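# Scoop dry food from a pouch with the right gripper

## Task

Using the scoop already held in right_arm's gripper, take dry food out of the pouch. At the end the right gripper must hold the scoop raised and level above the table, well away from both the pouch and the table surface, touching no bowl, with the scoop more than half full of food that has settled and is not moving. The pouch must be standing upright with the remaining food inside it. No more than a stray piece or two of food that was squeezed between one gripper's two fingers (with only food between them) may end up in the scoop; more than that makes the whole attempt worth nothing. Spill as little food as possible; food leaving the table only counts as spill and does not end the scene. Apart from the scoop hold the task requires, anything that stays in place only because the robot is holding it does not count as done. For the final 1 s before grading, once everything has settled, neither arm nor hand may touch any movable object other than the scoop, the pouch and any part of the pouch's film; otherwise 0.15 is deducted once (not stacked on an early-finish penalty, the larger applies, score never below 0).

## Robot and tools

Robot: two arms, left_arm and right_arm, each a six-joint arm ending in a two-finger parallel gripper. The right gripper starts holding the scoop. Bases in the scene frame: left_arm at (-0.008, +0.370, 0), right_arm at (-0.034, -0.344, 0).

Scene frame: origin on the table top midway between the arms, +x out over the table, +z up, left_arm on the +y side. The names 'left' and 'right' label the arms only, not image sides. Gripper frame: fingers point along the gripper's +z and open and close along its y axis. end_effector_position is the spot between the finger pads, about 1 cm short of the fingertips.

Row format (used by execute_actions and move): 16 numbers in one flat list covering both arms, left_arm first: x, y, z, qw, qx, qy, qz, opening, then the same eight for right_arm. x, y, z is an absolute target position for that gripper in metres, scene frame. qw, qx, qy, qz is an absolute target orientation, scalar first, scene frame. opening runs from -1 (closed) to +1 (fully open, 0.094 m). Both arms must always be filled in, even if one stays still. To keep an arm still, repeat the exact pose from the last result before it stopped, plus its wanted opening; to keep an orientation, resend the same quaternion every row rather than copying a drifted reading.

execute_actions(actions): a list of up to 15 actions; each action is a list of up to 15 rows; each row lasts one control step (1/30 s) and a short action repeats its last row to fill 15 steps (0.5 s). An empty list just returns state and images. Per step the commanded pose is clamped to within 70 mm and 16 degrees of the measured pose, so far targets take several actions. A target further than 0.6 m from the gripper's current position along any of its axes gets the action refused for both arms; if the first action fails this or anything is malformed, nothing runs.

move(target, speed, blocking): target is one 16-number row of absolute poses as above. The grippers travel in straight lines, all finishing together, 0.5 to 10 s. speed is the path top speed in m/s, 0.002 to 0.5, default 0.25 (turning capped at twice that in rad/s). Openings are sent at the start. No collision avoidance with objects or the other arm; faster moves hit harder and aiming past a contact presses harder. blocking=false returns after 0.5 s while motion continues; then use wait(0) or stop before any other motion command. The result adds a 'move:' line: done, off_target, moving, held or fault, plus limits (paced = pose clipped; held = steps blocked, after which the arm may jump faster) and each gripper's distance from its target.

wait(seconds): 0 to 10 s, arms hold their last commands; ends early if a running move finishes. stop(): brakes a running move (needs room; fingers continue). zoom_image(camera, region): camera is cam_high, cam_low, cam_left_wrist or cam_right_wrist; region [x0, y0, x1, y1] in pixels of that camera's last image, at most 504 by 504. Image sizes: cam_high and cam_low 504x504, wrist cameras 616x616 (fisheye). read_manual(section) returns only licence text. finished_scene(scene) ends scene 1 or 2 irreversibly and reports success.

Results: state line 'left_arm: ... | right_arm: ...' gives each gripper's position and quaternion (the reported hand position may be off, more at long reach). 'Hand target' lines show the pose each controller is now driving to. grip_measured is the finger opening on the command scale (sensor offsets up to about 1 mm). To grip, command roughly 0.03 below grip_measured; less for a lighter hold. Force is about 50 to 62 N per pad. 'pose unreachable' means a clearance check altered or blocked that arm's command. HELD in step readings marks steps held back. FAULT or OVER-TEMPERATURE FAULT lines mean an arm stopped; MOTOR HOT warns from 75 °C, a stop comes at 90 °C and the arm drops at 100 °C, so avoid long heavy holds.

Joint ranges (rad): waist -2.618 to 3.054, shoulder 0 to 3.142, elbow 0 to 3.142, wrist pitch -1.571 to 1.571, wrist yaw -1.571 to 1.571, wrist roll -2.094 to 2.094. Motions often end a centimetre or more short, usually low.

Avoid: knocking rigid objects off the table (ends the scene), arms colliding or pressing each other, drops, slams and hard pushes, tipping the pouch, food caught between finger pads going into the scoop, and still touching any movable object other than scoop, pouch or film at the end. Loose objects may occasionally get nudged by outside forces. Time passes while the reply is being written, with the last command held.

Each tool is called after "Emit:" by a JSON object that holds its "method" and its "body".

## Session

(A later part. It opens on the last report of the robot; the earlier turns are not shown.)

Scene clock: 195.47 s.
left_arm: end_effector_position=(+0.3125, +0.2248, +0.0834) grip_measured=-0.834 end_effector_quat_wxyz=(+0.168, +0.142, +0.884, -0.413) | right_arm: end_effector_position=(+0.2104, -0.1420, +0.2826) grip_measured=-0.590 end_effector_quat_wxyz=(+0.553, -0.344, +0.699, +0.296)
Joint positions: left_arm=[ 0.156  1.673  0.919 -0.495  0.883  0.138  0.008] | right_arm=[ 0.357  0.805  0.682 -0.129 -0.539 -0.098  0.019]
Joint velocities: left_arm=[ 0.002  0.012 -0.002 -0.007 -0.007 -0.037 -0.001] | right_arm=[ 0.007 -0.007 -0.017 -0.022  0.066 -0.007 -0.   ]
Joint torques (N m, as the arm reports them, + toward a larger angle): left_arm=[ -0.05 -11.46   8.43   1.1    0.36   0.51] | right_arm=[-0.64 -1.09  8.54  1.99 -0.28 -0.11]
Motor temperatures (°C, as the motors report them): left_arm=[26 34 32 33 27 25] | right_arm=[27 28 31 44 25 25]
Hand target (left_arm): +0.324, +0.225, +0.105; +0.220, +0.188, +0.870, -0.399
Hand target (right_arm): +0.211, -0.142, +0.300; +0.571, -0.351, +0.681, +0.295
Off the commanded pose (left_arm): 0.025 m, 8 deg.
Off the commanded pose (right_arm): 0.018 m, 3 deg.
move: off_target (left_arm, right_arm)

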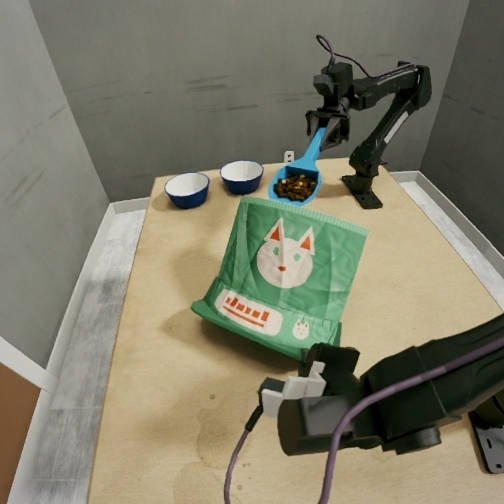

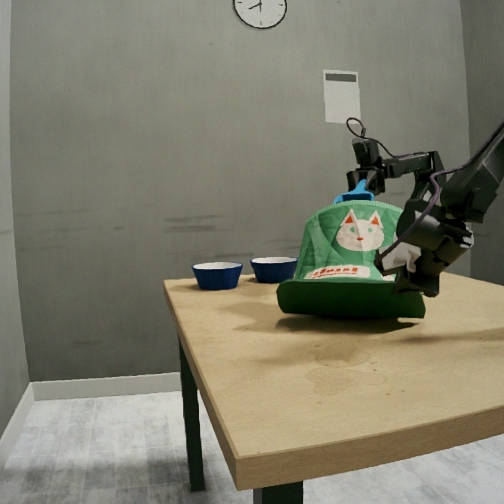

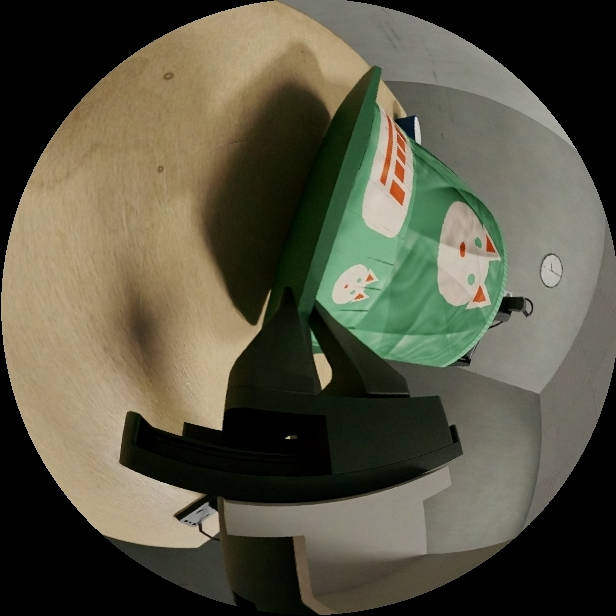

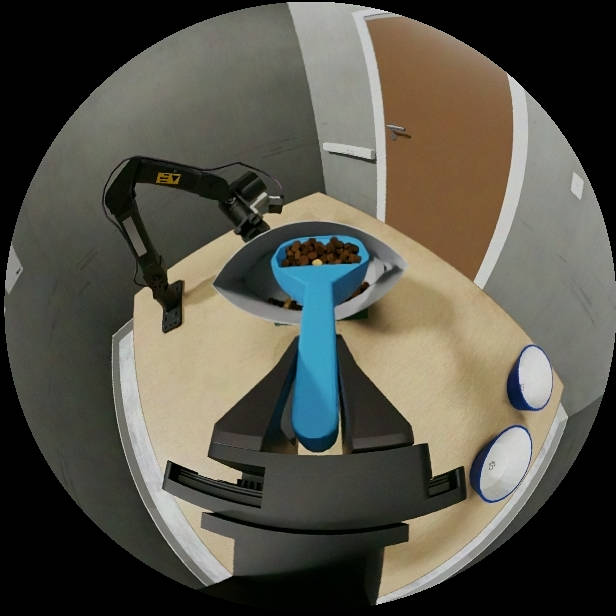

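Emit:
{"method": "move", "body": {"target": [0.325,0.225,0.105,0.22,0.19,0.87,-0.40,-0.95,0.245,-0.13,0.275,0.444,-0.40,0.768,0.231,-0.62], "speed": 0.08}}

Scene clock: 210.03 s.
left_arm: end_effector_position=(+0.3125, +0.2250, +0.0827) grip_measured=-0.834 end_effector_quat_wxyz=(+0.167, +0.141, +0.883, -0.416) | right_arm: end_effector_position=(+0.2421, -0.1350, +0.2604) grip_measured=-0.590 end_effector_quat_wxyz=(+0.427, -0.392, +0.782, +0.232)
Joint positions: left_arm=[ 0.16   1.678  0.919 -0.495  0.89   0.14   0.008] | right_arm=[ 0.379  1.109  1.032 -0.552 -0.455 -0.277  0.019]
Joint velocities: left_arm=[-0.007 -0.012 -0.002  0.037 -0.037 -0.051 -0.001] | right_arm=[-0.017 -0.017 -0.002 -0.081 -0.022 -0.081 -0.001]
Joint torques (N m, as the arm reports them, + toward a larger angle): left_arm=[ -0.27 -12.05   8.39   1.08   0.3    0.5 ] | right_arm=[ 0.71 -3.48  8.41  1.72 -0.19 -0.08]
Motor temperatures (°C, as the motors report them): left_arm=[26 34 32 32 27 25] | right_arm=[27 28 32 44 25 25]
Hand target (left_arm): +0.324, +0.225, +0.105; +0.220, +0.188, +0.870, -0.399
Hand target (right_arm): +0.244, -0.131, +0.275; +0.444, -0.400, +0.768, +0.230
Off the commanded pose (left_arm): 0.026 m, 9 deg.
Off the commanded pose (right_arm): 0.016 m, 3 deg.
move: off_target (left_arm, right_arm)

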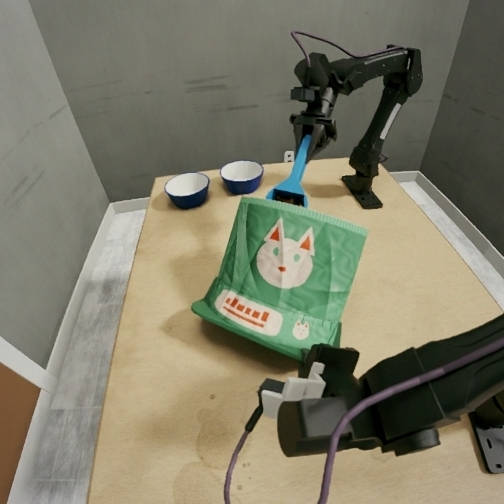

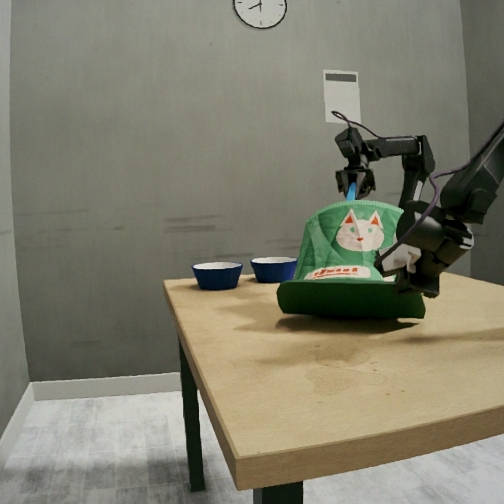

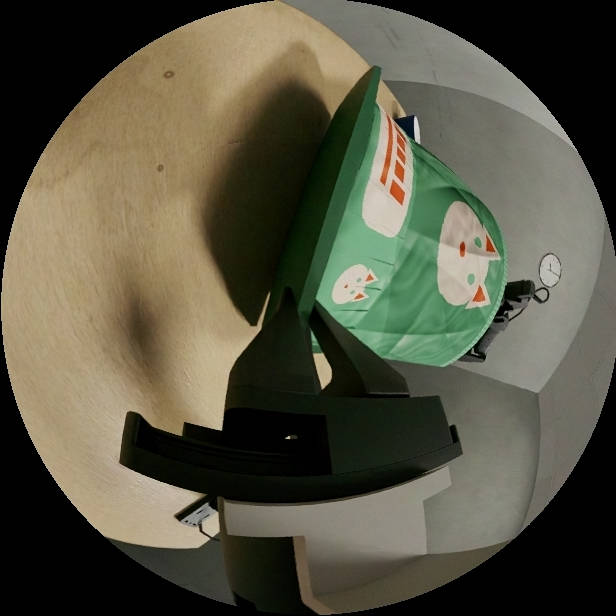

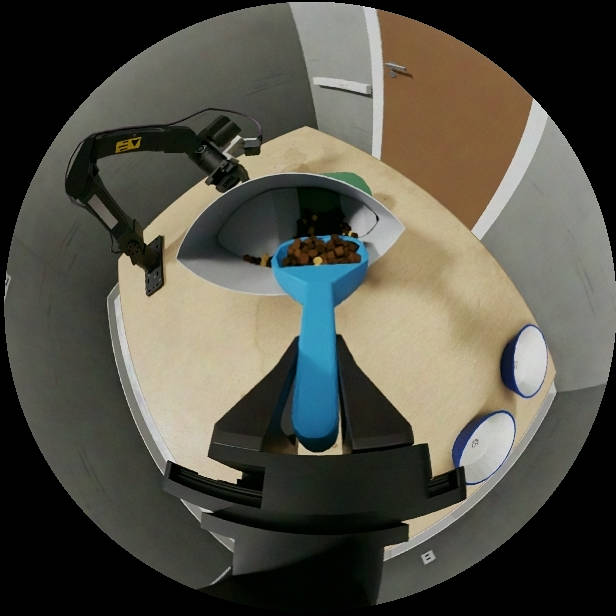

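Emit:
{"method": "move", "body": {"target": [0.297,0.178,0.157,0.29,0.26,0.905,-0.17,-0.95,0.245,-0.13,0.178,0.444,-0.40,0.768,0.231,-0.62], "speed": 0.06}}

Scene clock: 220.67 s.
left_arm: end_effector_position=(+0.2852, +0.1731, +0.1458) grip_measured=-0.836 end_effector_quat_wxyz=(+0.256, +0.235, +0.913, -0.215) | right_arm: end_effector_position=(+0.2470, -0.1328, +0.1802) grip_measured=-0.590 end_effector_quat_wxyz=(+0.442, -0.393, +0.773, +0.231)
Joint positions: left_arm=[-0.254  1.346  0.969 -0.578  0.315 -0.035  0.008] | right_arm=[ 0.379  1.117  0.691 -0.169 -0.455 -0.278  0.019]
Joint velocities: left_arm=[-0.007  0.002 -0.002  0.022  0.022 -0.007  0.   ] | right_arm=[ 0.002 -0.017 -0.012 -0.051 -0.095 -0.081  0.   ]
Joint torques (N m, as the arm reports them, + toward a larger angle): left_arm=[-1.29 -6.44  9.99  1.36 -0.61  0.46] | right_arm=[ 0.67 -3.27  5.86  1.82 -0.16 -0.06]
Motor temperatures (°C, as the motors report them): left_arm=[26 34 32 32 27 25] | right_arm=[27 28 32 43 25 25]
Hand target (left_arm): +0.297, +0.178, +0.159; +0.292, +0.257, +0.905, -0.172
Hand target (right_arm): +0.247, -0.129, +0.178; +0.444, -0.400, +0.768, +0.231
Off the commanded pose (left_arm): 0.017 m, 7 deg.
Off the commanded pose (right_arm): 0.004 m, 1 deg.
move: off_target (left_arm)

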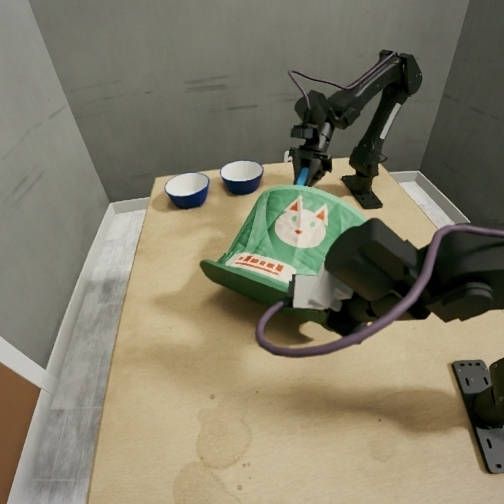

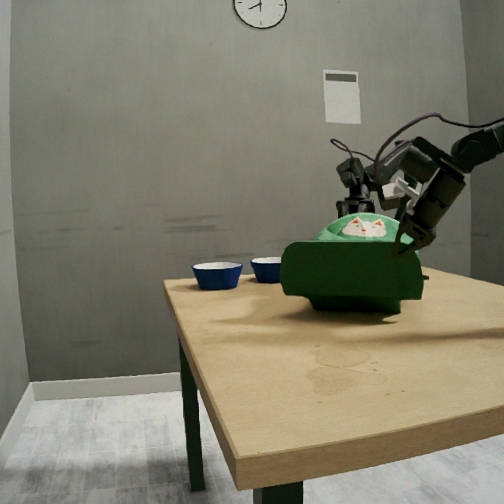

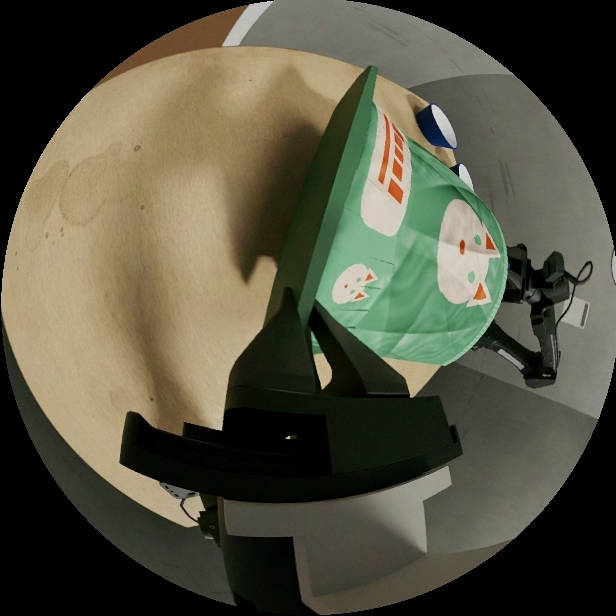

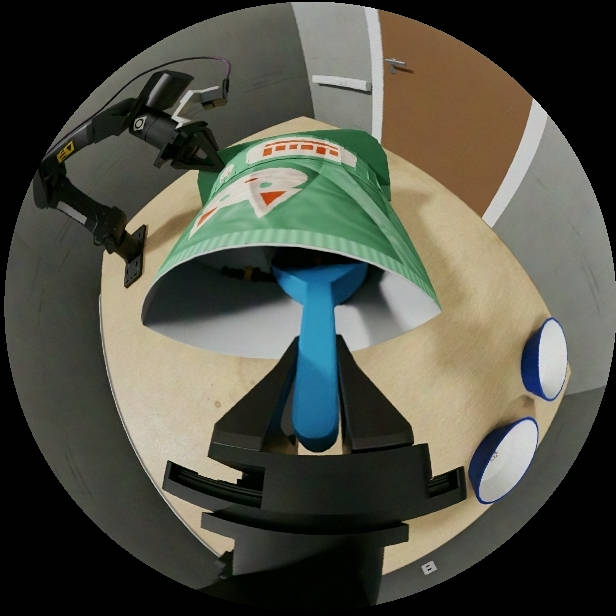

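Back a little, lower, then push.

Emit:
{"method": "move", "body": {"target": [0.297,0.178,0.157,0.29,0.26,0.905,-0.17,-0.95,0.228,-0.148,0.162,0.444,-0.40,0.768,0.231,-0.62], "speed": 0.04}}

Emit:
{"method": "move", "body": {"target": [0.297,0.178,0.157,0.29,0.26,0.905,-0.17,-0.95,0.255,-0.098,0.145,0.444,-0.40,0.768,0.231,-0.62], "speed": 0.03}}

Emit:
{"method": "move", "body": {"target": [0.297,0.178,0.157,0.29,0.26,0.905,-0.17,-0.95,0.252,-0.105,0.13,0.552,-0.362,0.694,0.288,-0.62], "speed": 0.05}}

Emit:
{"method": "zoom_image", "body": {"camera": "cam_right_wrist", "region": [200,160,440,340]}}

Scene clock: 228.40 s.
left_arm: end_effector_position=(+0.2850, +0.1728, +0.1457) grip_measured=-0.835 end_effector_quat_wxyz=(+0.255, +0.231, +0.914, -0.216) | right_arm: end_effector_position=(+0.2337, -0.1427, +0.1685) grip_measured=-0.590 end_effector_quat_wxyz=(+0.453, -0.398, +0.763, +0.233)
Joint positions: left_arm=[-0.256  1.346  0.969 -0.578  0.314 -0.045  0.008] | right_arm=[ 0.35   1.045  0.588 -0.119 -0.491 -0.303  0.019]
Joint velocities: left_arm=[ 0.007 -0.017  0.002 -0.051 -0.007  0.007 -0.001] | right_arm=[ 0.012  0.007 -0.012 -0.125 -0.066  0.022 -0.001]
Joint torques (N m, as the arm reports them, + toward a larger angle): left_arm=[-1.28 -6.1   9.96  1.38 -0.63  0.55] | right_arm=[-0.71 -4.77  5.32  1.37 -0.22 -0.1 ]
Motor temperatures (°C, as the motors report them): left_arm=[26 34 32 32 27 25] | right_arm=[27 28 32 43 25 25]
Hand target (left_arm): +0.296, +0.178, +0.158; +0.290, +0.258, +0.905, -0.172
Hand target (right_arm): +0.228, -0.147, +0.162; +0.444, -0.400, +0.768, +0.231
Off the commanded pose (left_arm): 0.017 m, 8 deg.
Off the commanded pose (right_arm): 0.010 m, 1 deg.
move: off_target (left_arm)

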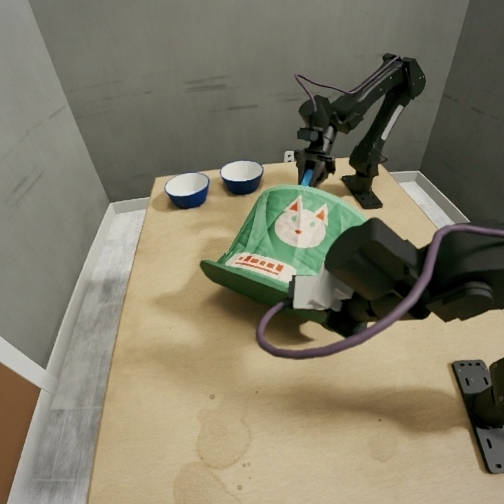

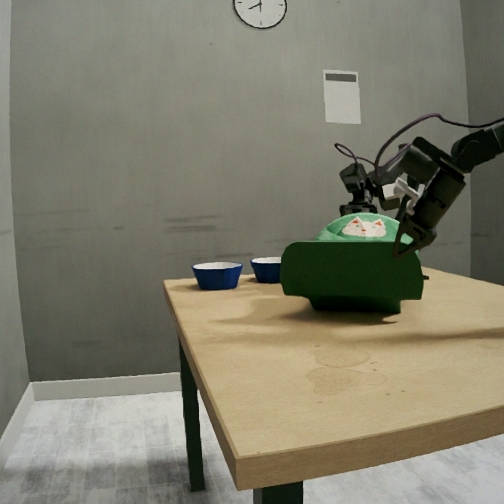

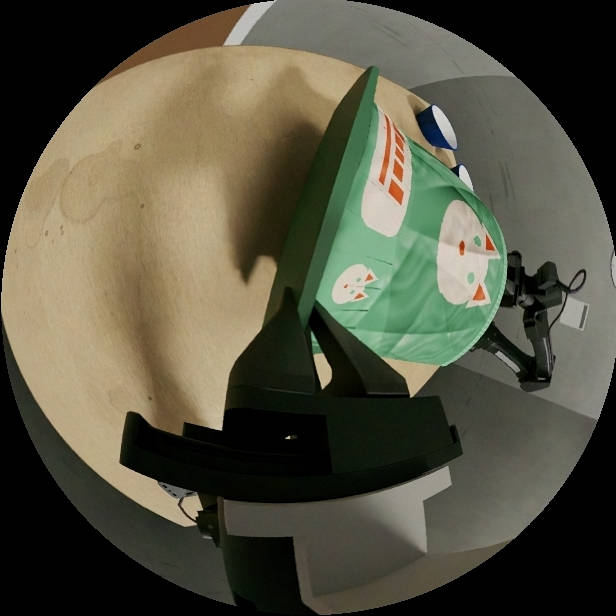

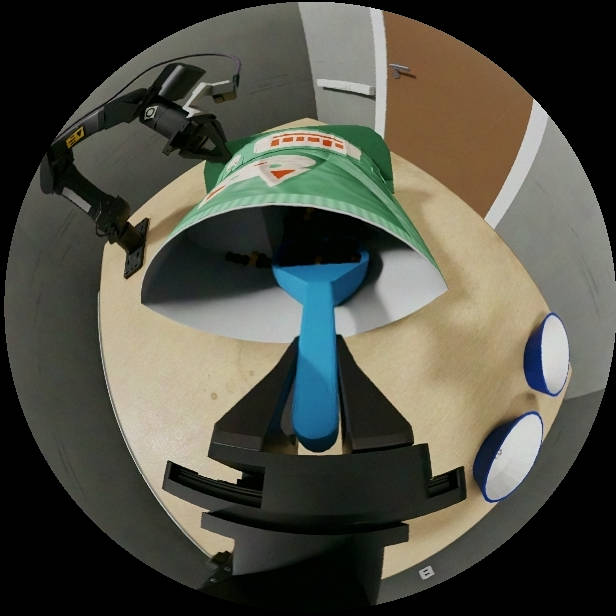

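Scene clock: 230.87 s.
left_arm: end_effector_position=(+0.2912, +0.1783, +0.1455) grip_measured=-0.836 end_effector_quat_wxyz=(+0.263, +0.214, +0.919, -0.201) | right_arm: end_effector_position=(+0.2644, -0.1087, +0.1639) grip_measured=-0.590 end_effector_quat_wxyz=(+0.481, -0.390, +0.755, +0.214)
Joint positions: left_arm=[-0.255  1.345  0.969 -0.569  0.271 -0.069  0.008] | right_arm=[ 0.466  1.225  0.618  0.114 -0.348 -0.239  0.019]
Joint velocities: left_arm=[ 0.002 -0.017  0.012  0.037 -0.022 -0.066 -0.001] | right_arm=[ 0.012 -0.017  0.017 -0.022 -0.037 -0.022 -0.   ]
Joint torques (N m, as the arm reports them, + toward a larger angle): left_arm=[-1.39 -6.    9.81  1.34 -0.32  0.72] | right_arm=[ 1.96 -0.9   6.88  1.35 -0.31  0.13]
Motor temperatures (°C, as the motors report them): left_arm=[26 33 33 32 27 25] | right_arm=[27 28 32 43 25 25]
Hand target (left_arm): +0.297, +0.178, +0.157; +0.290, +0.257, +0.906, -0.171
Hand target (right_arm): +0.255, -0.099, +0.146; +0.445, -0.399, +0.768, +0.231
Off the commanded pose (left_arm): 0.013 m, 7 deg.
Off the commanded pose (right_arm): 0.024 m, 5 deg.
move: off_target (left_arm, right_arm)

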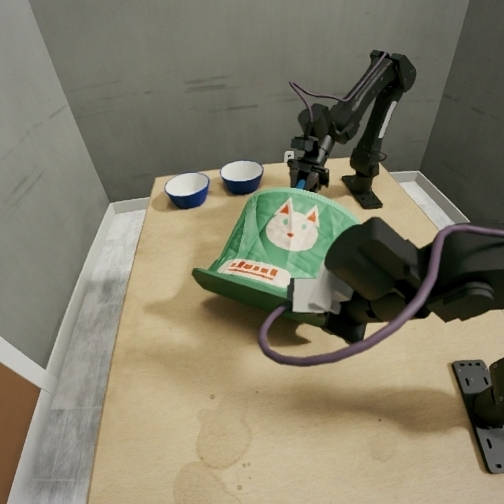

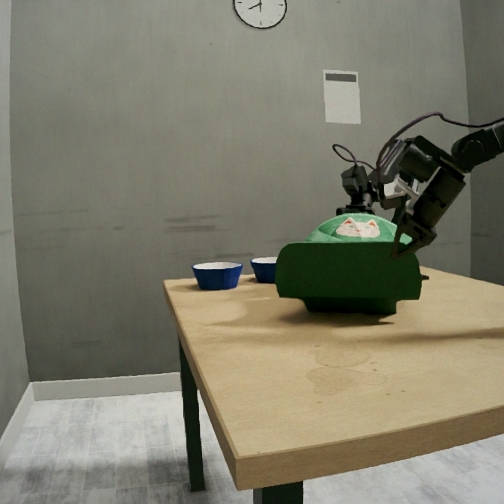

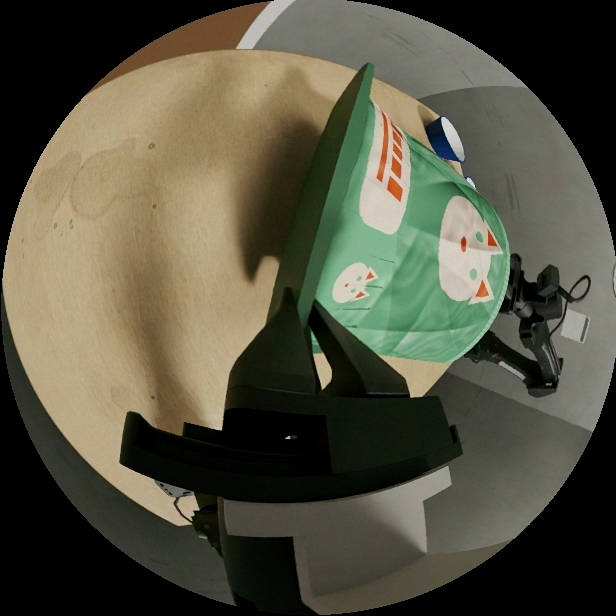

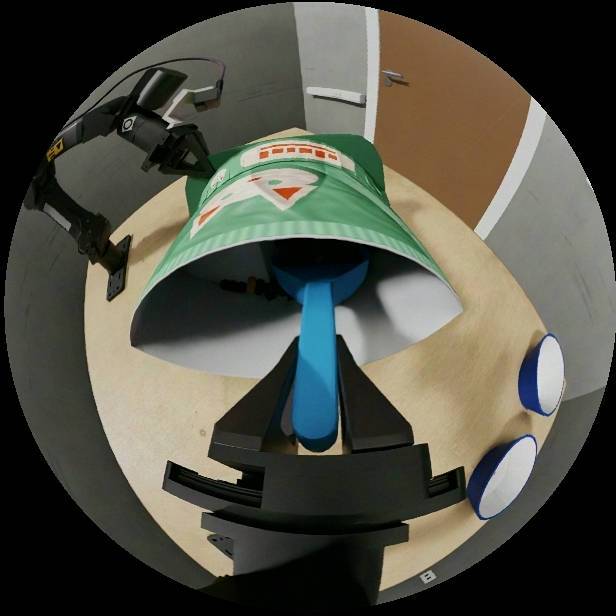

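Scene clock: 233.60 s.
left_arm: end_effector_position=(+0.2916, +0.1787, +0.1459) grip_measured=-0.835 end_effector_quat_wxyz=(+0.262, +0.210, +0.920, -0.205) | right_arm: end_effector_position=(+0.2625, -0.1137, +0.1332) grip_measured=-0.590 end_effector_quat_wxyz=(+0.567, -0.350, +0.699, +0.259)
Joint positions: left_arm=[-0.25   1.345  0.969 -0.568  0.278 -0.076  0.008] | right_arm=[ 0.426  1.399  0.314  0.839 -0.417 -0.136  0.019]
Joint velocities: left_arm=[-0.007 -0.027 -0.002 -0.037 -0.007  0.007 -0.   ] | right_arm=[-0.017 -0.007 -0.002  0.081 -0.051  0.051  0.001]
Joint torques (N m, as the arm reports them, + toward a larger angle): left_arm=[-1.76 -6.04  9.77  1.34 -0.37  0.78] | right_arm=[ 0.66 -3.21  4.99  1.84 -0.67  0.13]
Motor temperatures (°C, as the motors report them): left_arm=[26 33 33 32 27 25] | right_arm=[27 28 32 43 25 25]
Hand target (left_arm): +0.297, +0.178, +0.157; +0.290, +0.257, +0.906, -0.172
Hand target (right_arm): +0.253, -0.104, +0.129; +0.551, -0.361, +0.695, +0.288
Off the commanded pose (left_arm): 0.012 m, 8 deg.
Off the commanded pose (right_arm): 0.014 m, 4 deg.
move: off_target (left_arm, right_arm)

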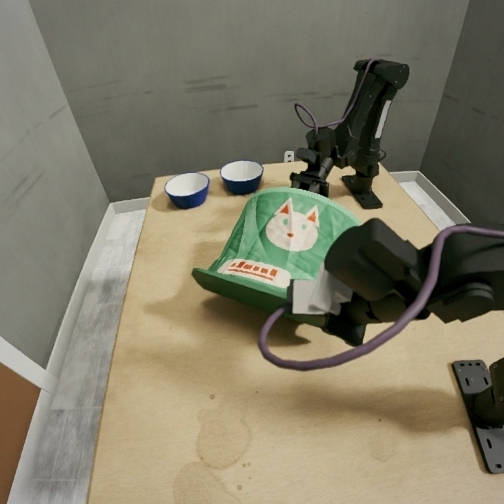

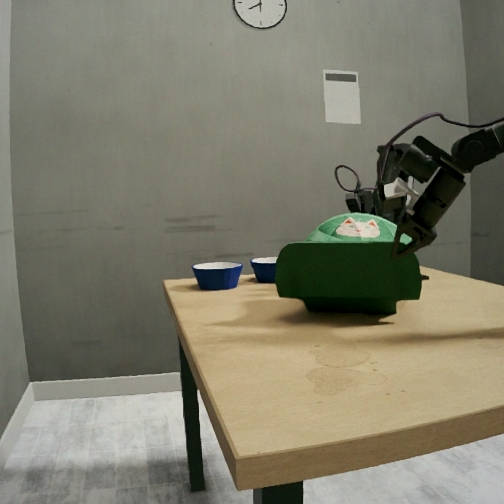

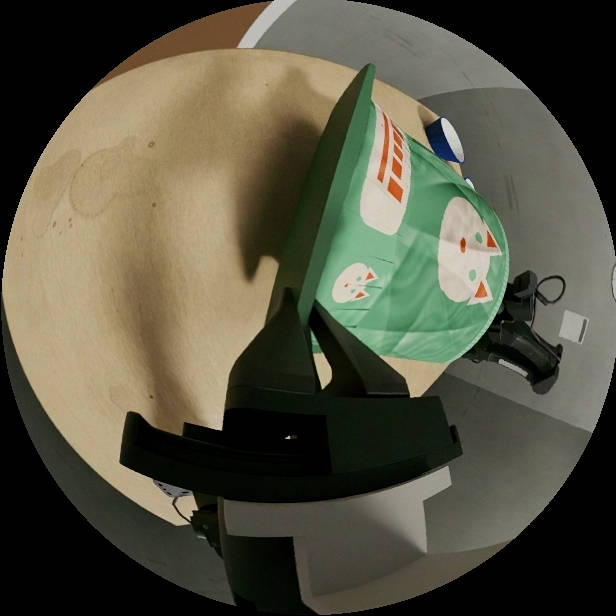

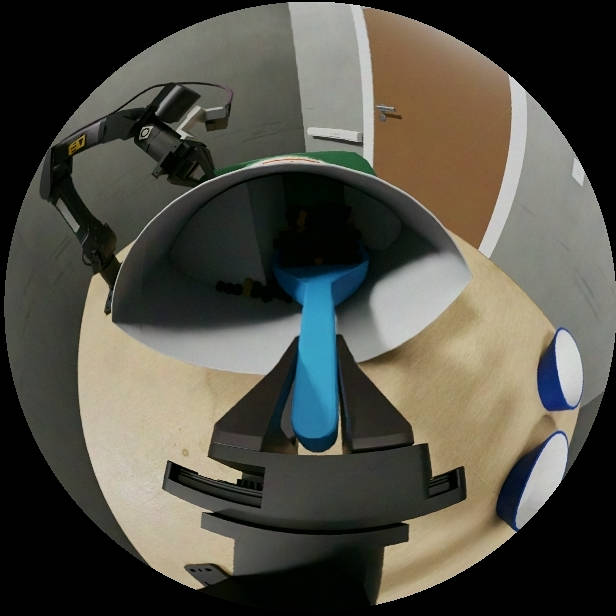

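Region (200, 160, 440, 340) of cam_right_wrist's 616x616 image, scaled by 2.100, with more detail than that image has; it fills the top 378 rows of this view, and the rest is white.

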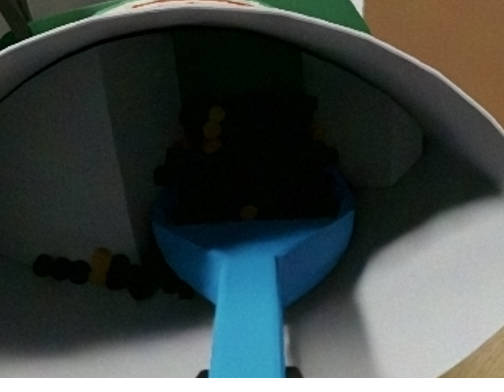

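Emit:
{"method": "move", "body": {"target": [0.297,0.178,0.157,0.29,0.26,0.905,-0.17,-0.95,0.277,-0.102,0.128,0.627,-0.33,0.62,0.335,-0.62], "speed": 0.04}}

Emit:
{"method": "move", "body": {"target": [0.312,0.205,0.138,0.24,0.2,0.91,-0.27,-0.95,0.272,-0.112,0.165,0.655,-0.315,0.59,0.35,-0.62], "speed": 0.03}}

Emit:
{"method": "move", "body": {"target": [0.322,0.228,0.10,0.185,0.135,0.89,-0.395,-0.95,0.258,-0.125,0.21,0.655,-0.315,0.59,0.35,-0.62], "speed": 0.04}}

Emit:
{"method": "zoom_image", "body": {"camera": "cam_right_wrist", "region": [200,160,440,340]}}

Scene clock: 242.70 s.
left_arm: end_effector_position=(+0.2954, +0.1817, +0.1462) grip_measured=-0.835 end_effector_quat_wxyz=(+0.268, +0.200, +0.922, -0.197) | right_arm: end_effector_position=(+0.2782, -0.1117, +0.1151) grip_measured=-0.590 end_effector_quat_wxyz=(+0.615, -0.320, +0.648, +0.316)
Joint positions: left_arm=[-0.248  1.345  0.969 -0.56   0.257 -0.089  0.008] | right_arm=[ 0.367  1.861  0.287  1.524 -0.527 -0.01   0.019]
Joint velocities: left_arm=[-0.022 -0.022 -0.002 -0.007  0.066 -0.051  0.001] | right_arm=[ 0.022 -0.017  0.017  0.051  0.007 -0.037  0.   ]
Joint torques (N m, as the arm reports them, + toward a larger angle): left_arm=[-1.95 -6.12  9.63  1.31 -0.22  0.88] | right_arm=[ 0.55 -6.41  4.62  2.12 -0.47  0.08]
Motor temperatures (°C, as the motors report them): left_arm=[26 33 33 33 27 25] | right_arm=[27 28 31 44 25 25]
Hand target (left_arm): +0.297, +0.178, +0.157; +0.291, +0.257, +0.906, -0.171
Hand target (right_arm): +0.278, -0.102, +0.127; +0.624, -0.332, +0.624, +0.334
Off the commanded pose (left_arm): 0.011 m, 8 deg.
Off the commanded pose (right_arm): 0.016 m, 4 deg.
joint sent to its limit (right arm) — the command would take joint 4 (wrist pitch) past its upper limit, so that joint was sent only as far as its limit.
move: off_target (left_arm, right_arm)

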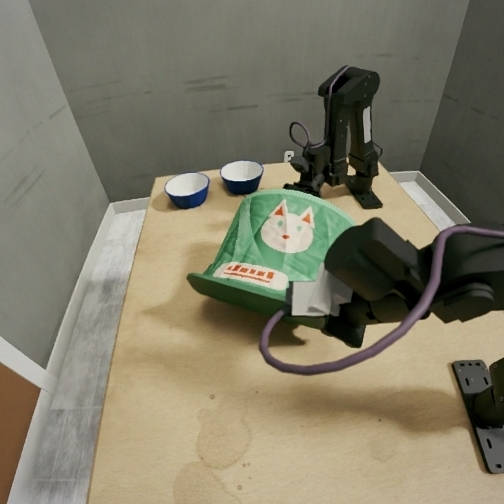

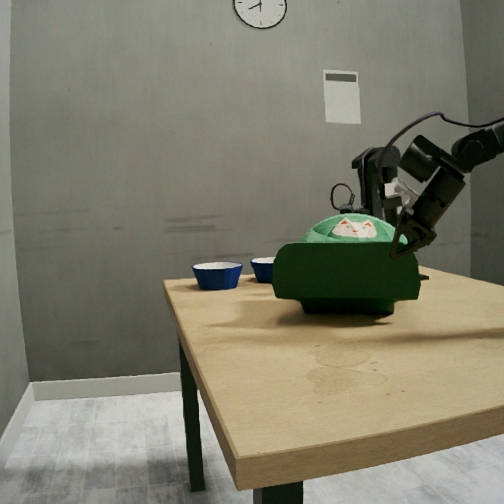

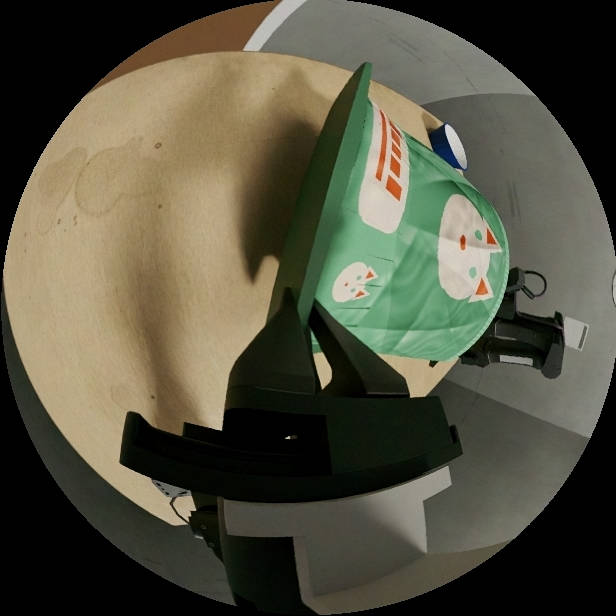

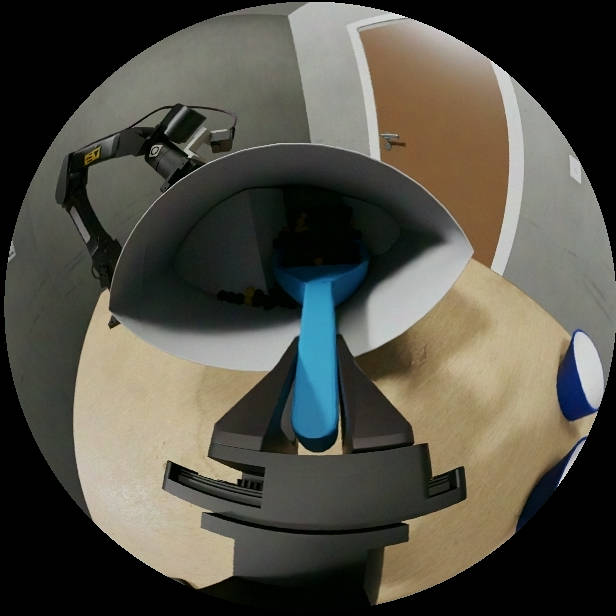

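Scene clock: 245.53 s.
left_arm: end_effector_position=(+0.3087, +0.2032, +0.1276) grip_measured=-0.838 end_effector_quat_wxyz=(+0.221, +0.169, +0.919, -0.279) | right_arm: end_effector_position=(+0.2717, -0.1104, +0.1507) grip_measured=-0.590 end_effector_quat_wxyz=(+0.635, -0.319, +0.613, +0.345)
Joint positions: left_arm=[-0.055  1.447  0.969 -0.557  0.519 -0.022  0.008] | right_arm=[ 0.353  1.766  0.287  1.533 -0.584  0.048  0.019]
Joint velocities: left_arm=[ 0.002 -0.032  0.012  0.007  0.051 -0.007 -0.   ] | right_arm=[-0.002 -0.002  0.002 -0.051 -0.066 -0.037  0.001]
Joint torques (N m, as the arm reports them, + toward a larger angle): left_arm=[ 0.48 -7.08  8.91  1.12  0.21  0.53] | right_arm=[-0.83 -8.71  3.41  1.96 -0.11  0.09]
Motor temperatures (°C, as the motors report them): left_arm=[26 33 33 32 27 25] | right_arm=[27 28 31 44 25 25]
Hand target (left_arm): +0.312, +0.205, +0.137; +0.240, +0.199, +0.911, -0.270
Hand target (right_arm): +0.272, -0.112, +0.165; +0.650, -0.319, +0.596, +0.347
Off the commanded pose (left_arm): 0.011 m, 4 deg.
Off the commanded pose (right_arm): 0.014 m, 4 deg.
joint sent to its limit (right arm) — the command would take joint 4 (wrist pitch) past its upper limit, so that joint was sent only as far as its limit.
move: off_target (left_arm, right_arm)

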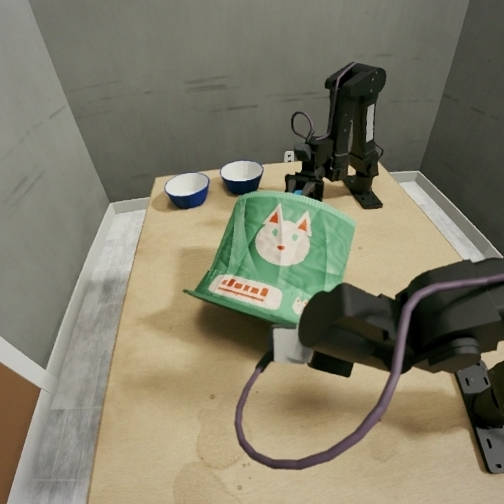

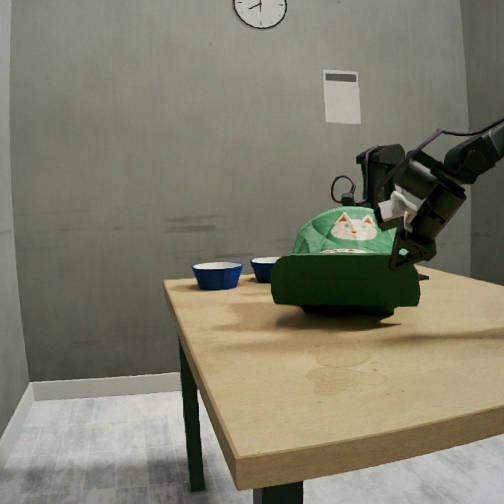

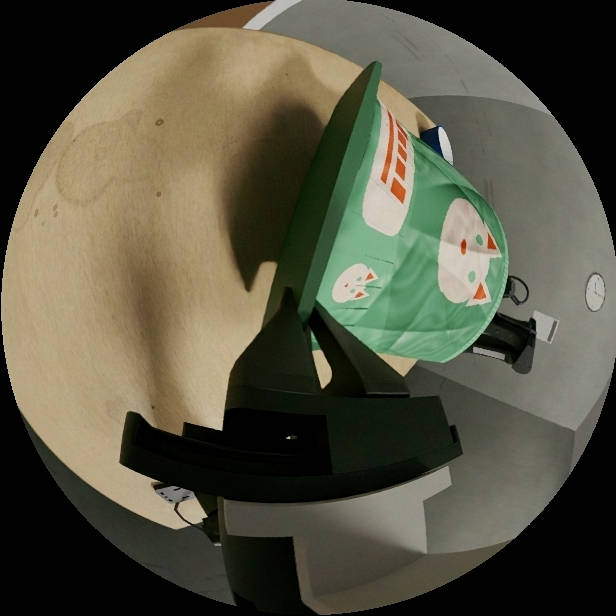

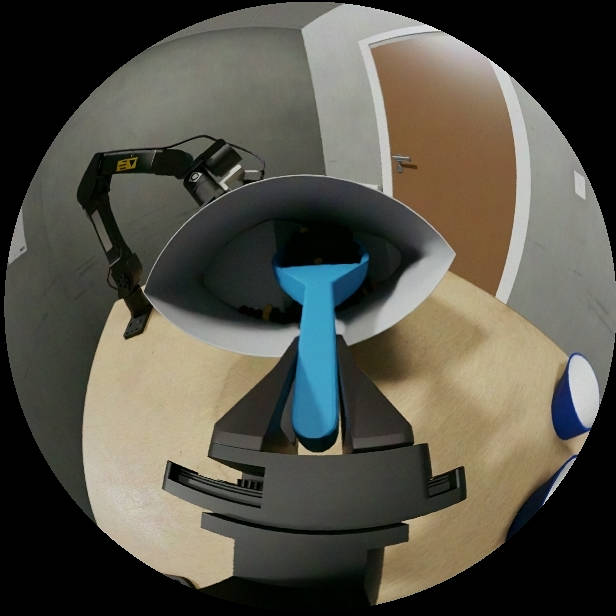

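Scene clock: 249.00 s.
left_arm: end_effector_position=(+0.3217, +0.2278, +0.0896) grip_measured=-0.837 end_effector_quat_wxyz=(+0.169, +0.115, +0.897, -0.391) | right_arm: end_effector_position=(+0.2607, -0.1221, +0.2027) grip_measured=-0.590 end_effector_quat_wxyz=(+0.648, -0.316, +0.600, +0.348)
Joint positions: left_arm=[ 0.144  1.652  0.947 -0.501  0.82   0.055  0.008] | right_arm=[ 0.322  1.436  0.287  1.249 -0.616  0.065  0.019]
Joint velocities: left_arm=[ 0.007 -0.007  0.002  0.007 -0.051  0.007  0.   ] | right_arm=[-0.002  0.002 -0.002 -0.007  0.007 -0.022  0.   ]
Joint torques (N m, as the arm reports them, + toward a larger angle): left_arm=[ 0.44 -8.99  7.18  0.9   0.51  0.31] | right_arm=[-0.62 -7.18  3.8   1.88 -0.08  0.1 ]
Motor temperatures (°C, as the motors report them): left_arm=[26 33 32 32 27 25] | right_arm=[27 28 31 44 25 25]
Hand target (left_arm): +0.322, +0.228, +0.099; +0.184, +0.135, +0.890, -0.395
Hand target (right_arm): +0.257, -0.125, +0.210; +0.655, -0.315, +0.590, +0.350
Off the commanded pose (left_arm): 0.010 m, 3 deg.
Off the commanded pose (right_arm): 0.008 m, 1 deg.
move: off_target (left_arm)

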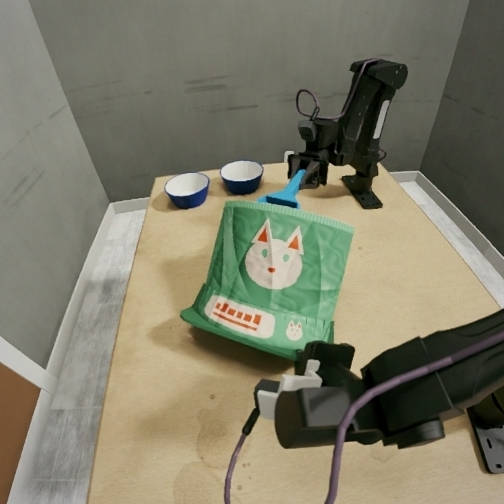

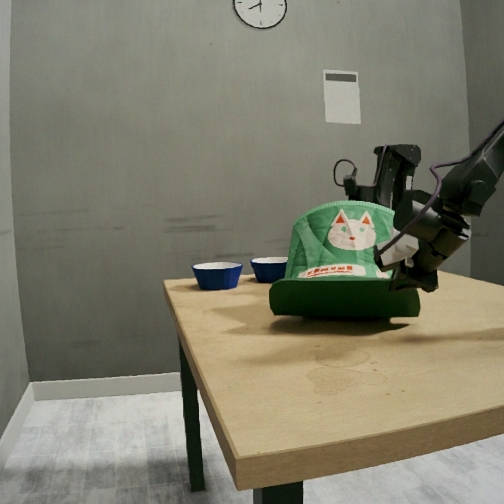

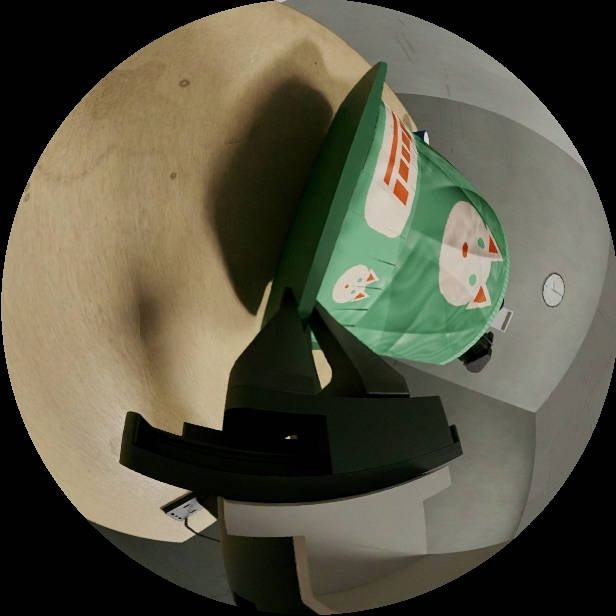

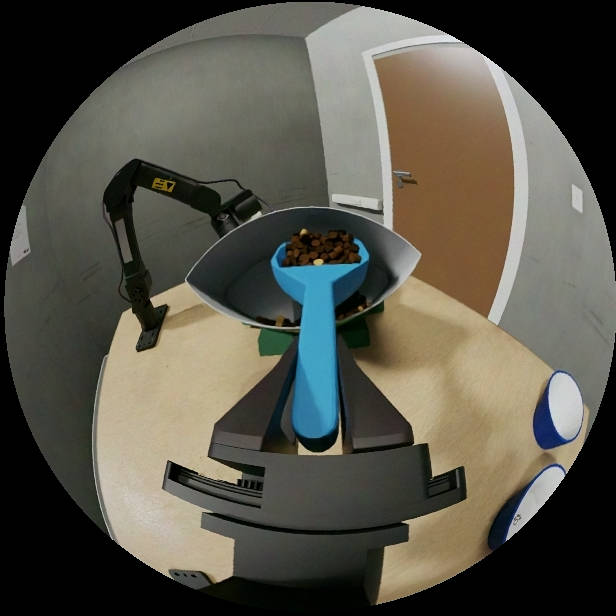

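Region (200, 160, 440, 340) of cam_right_wrist's 616x616 image, scaled by 2.100, with more detail than that image has; it fills the top 378 rows of this view, and the rest is white.

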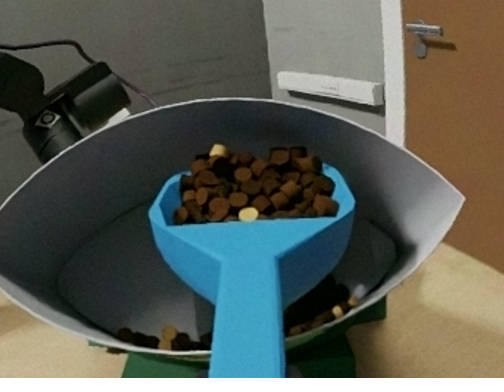

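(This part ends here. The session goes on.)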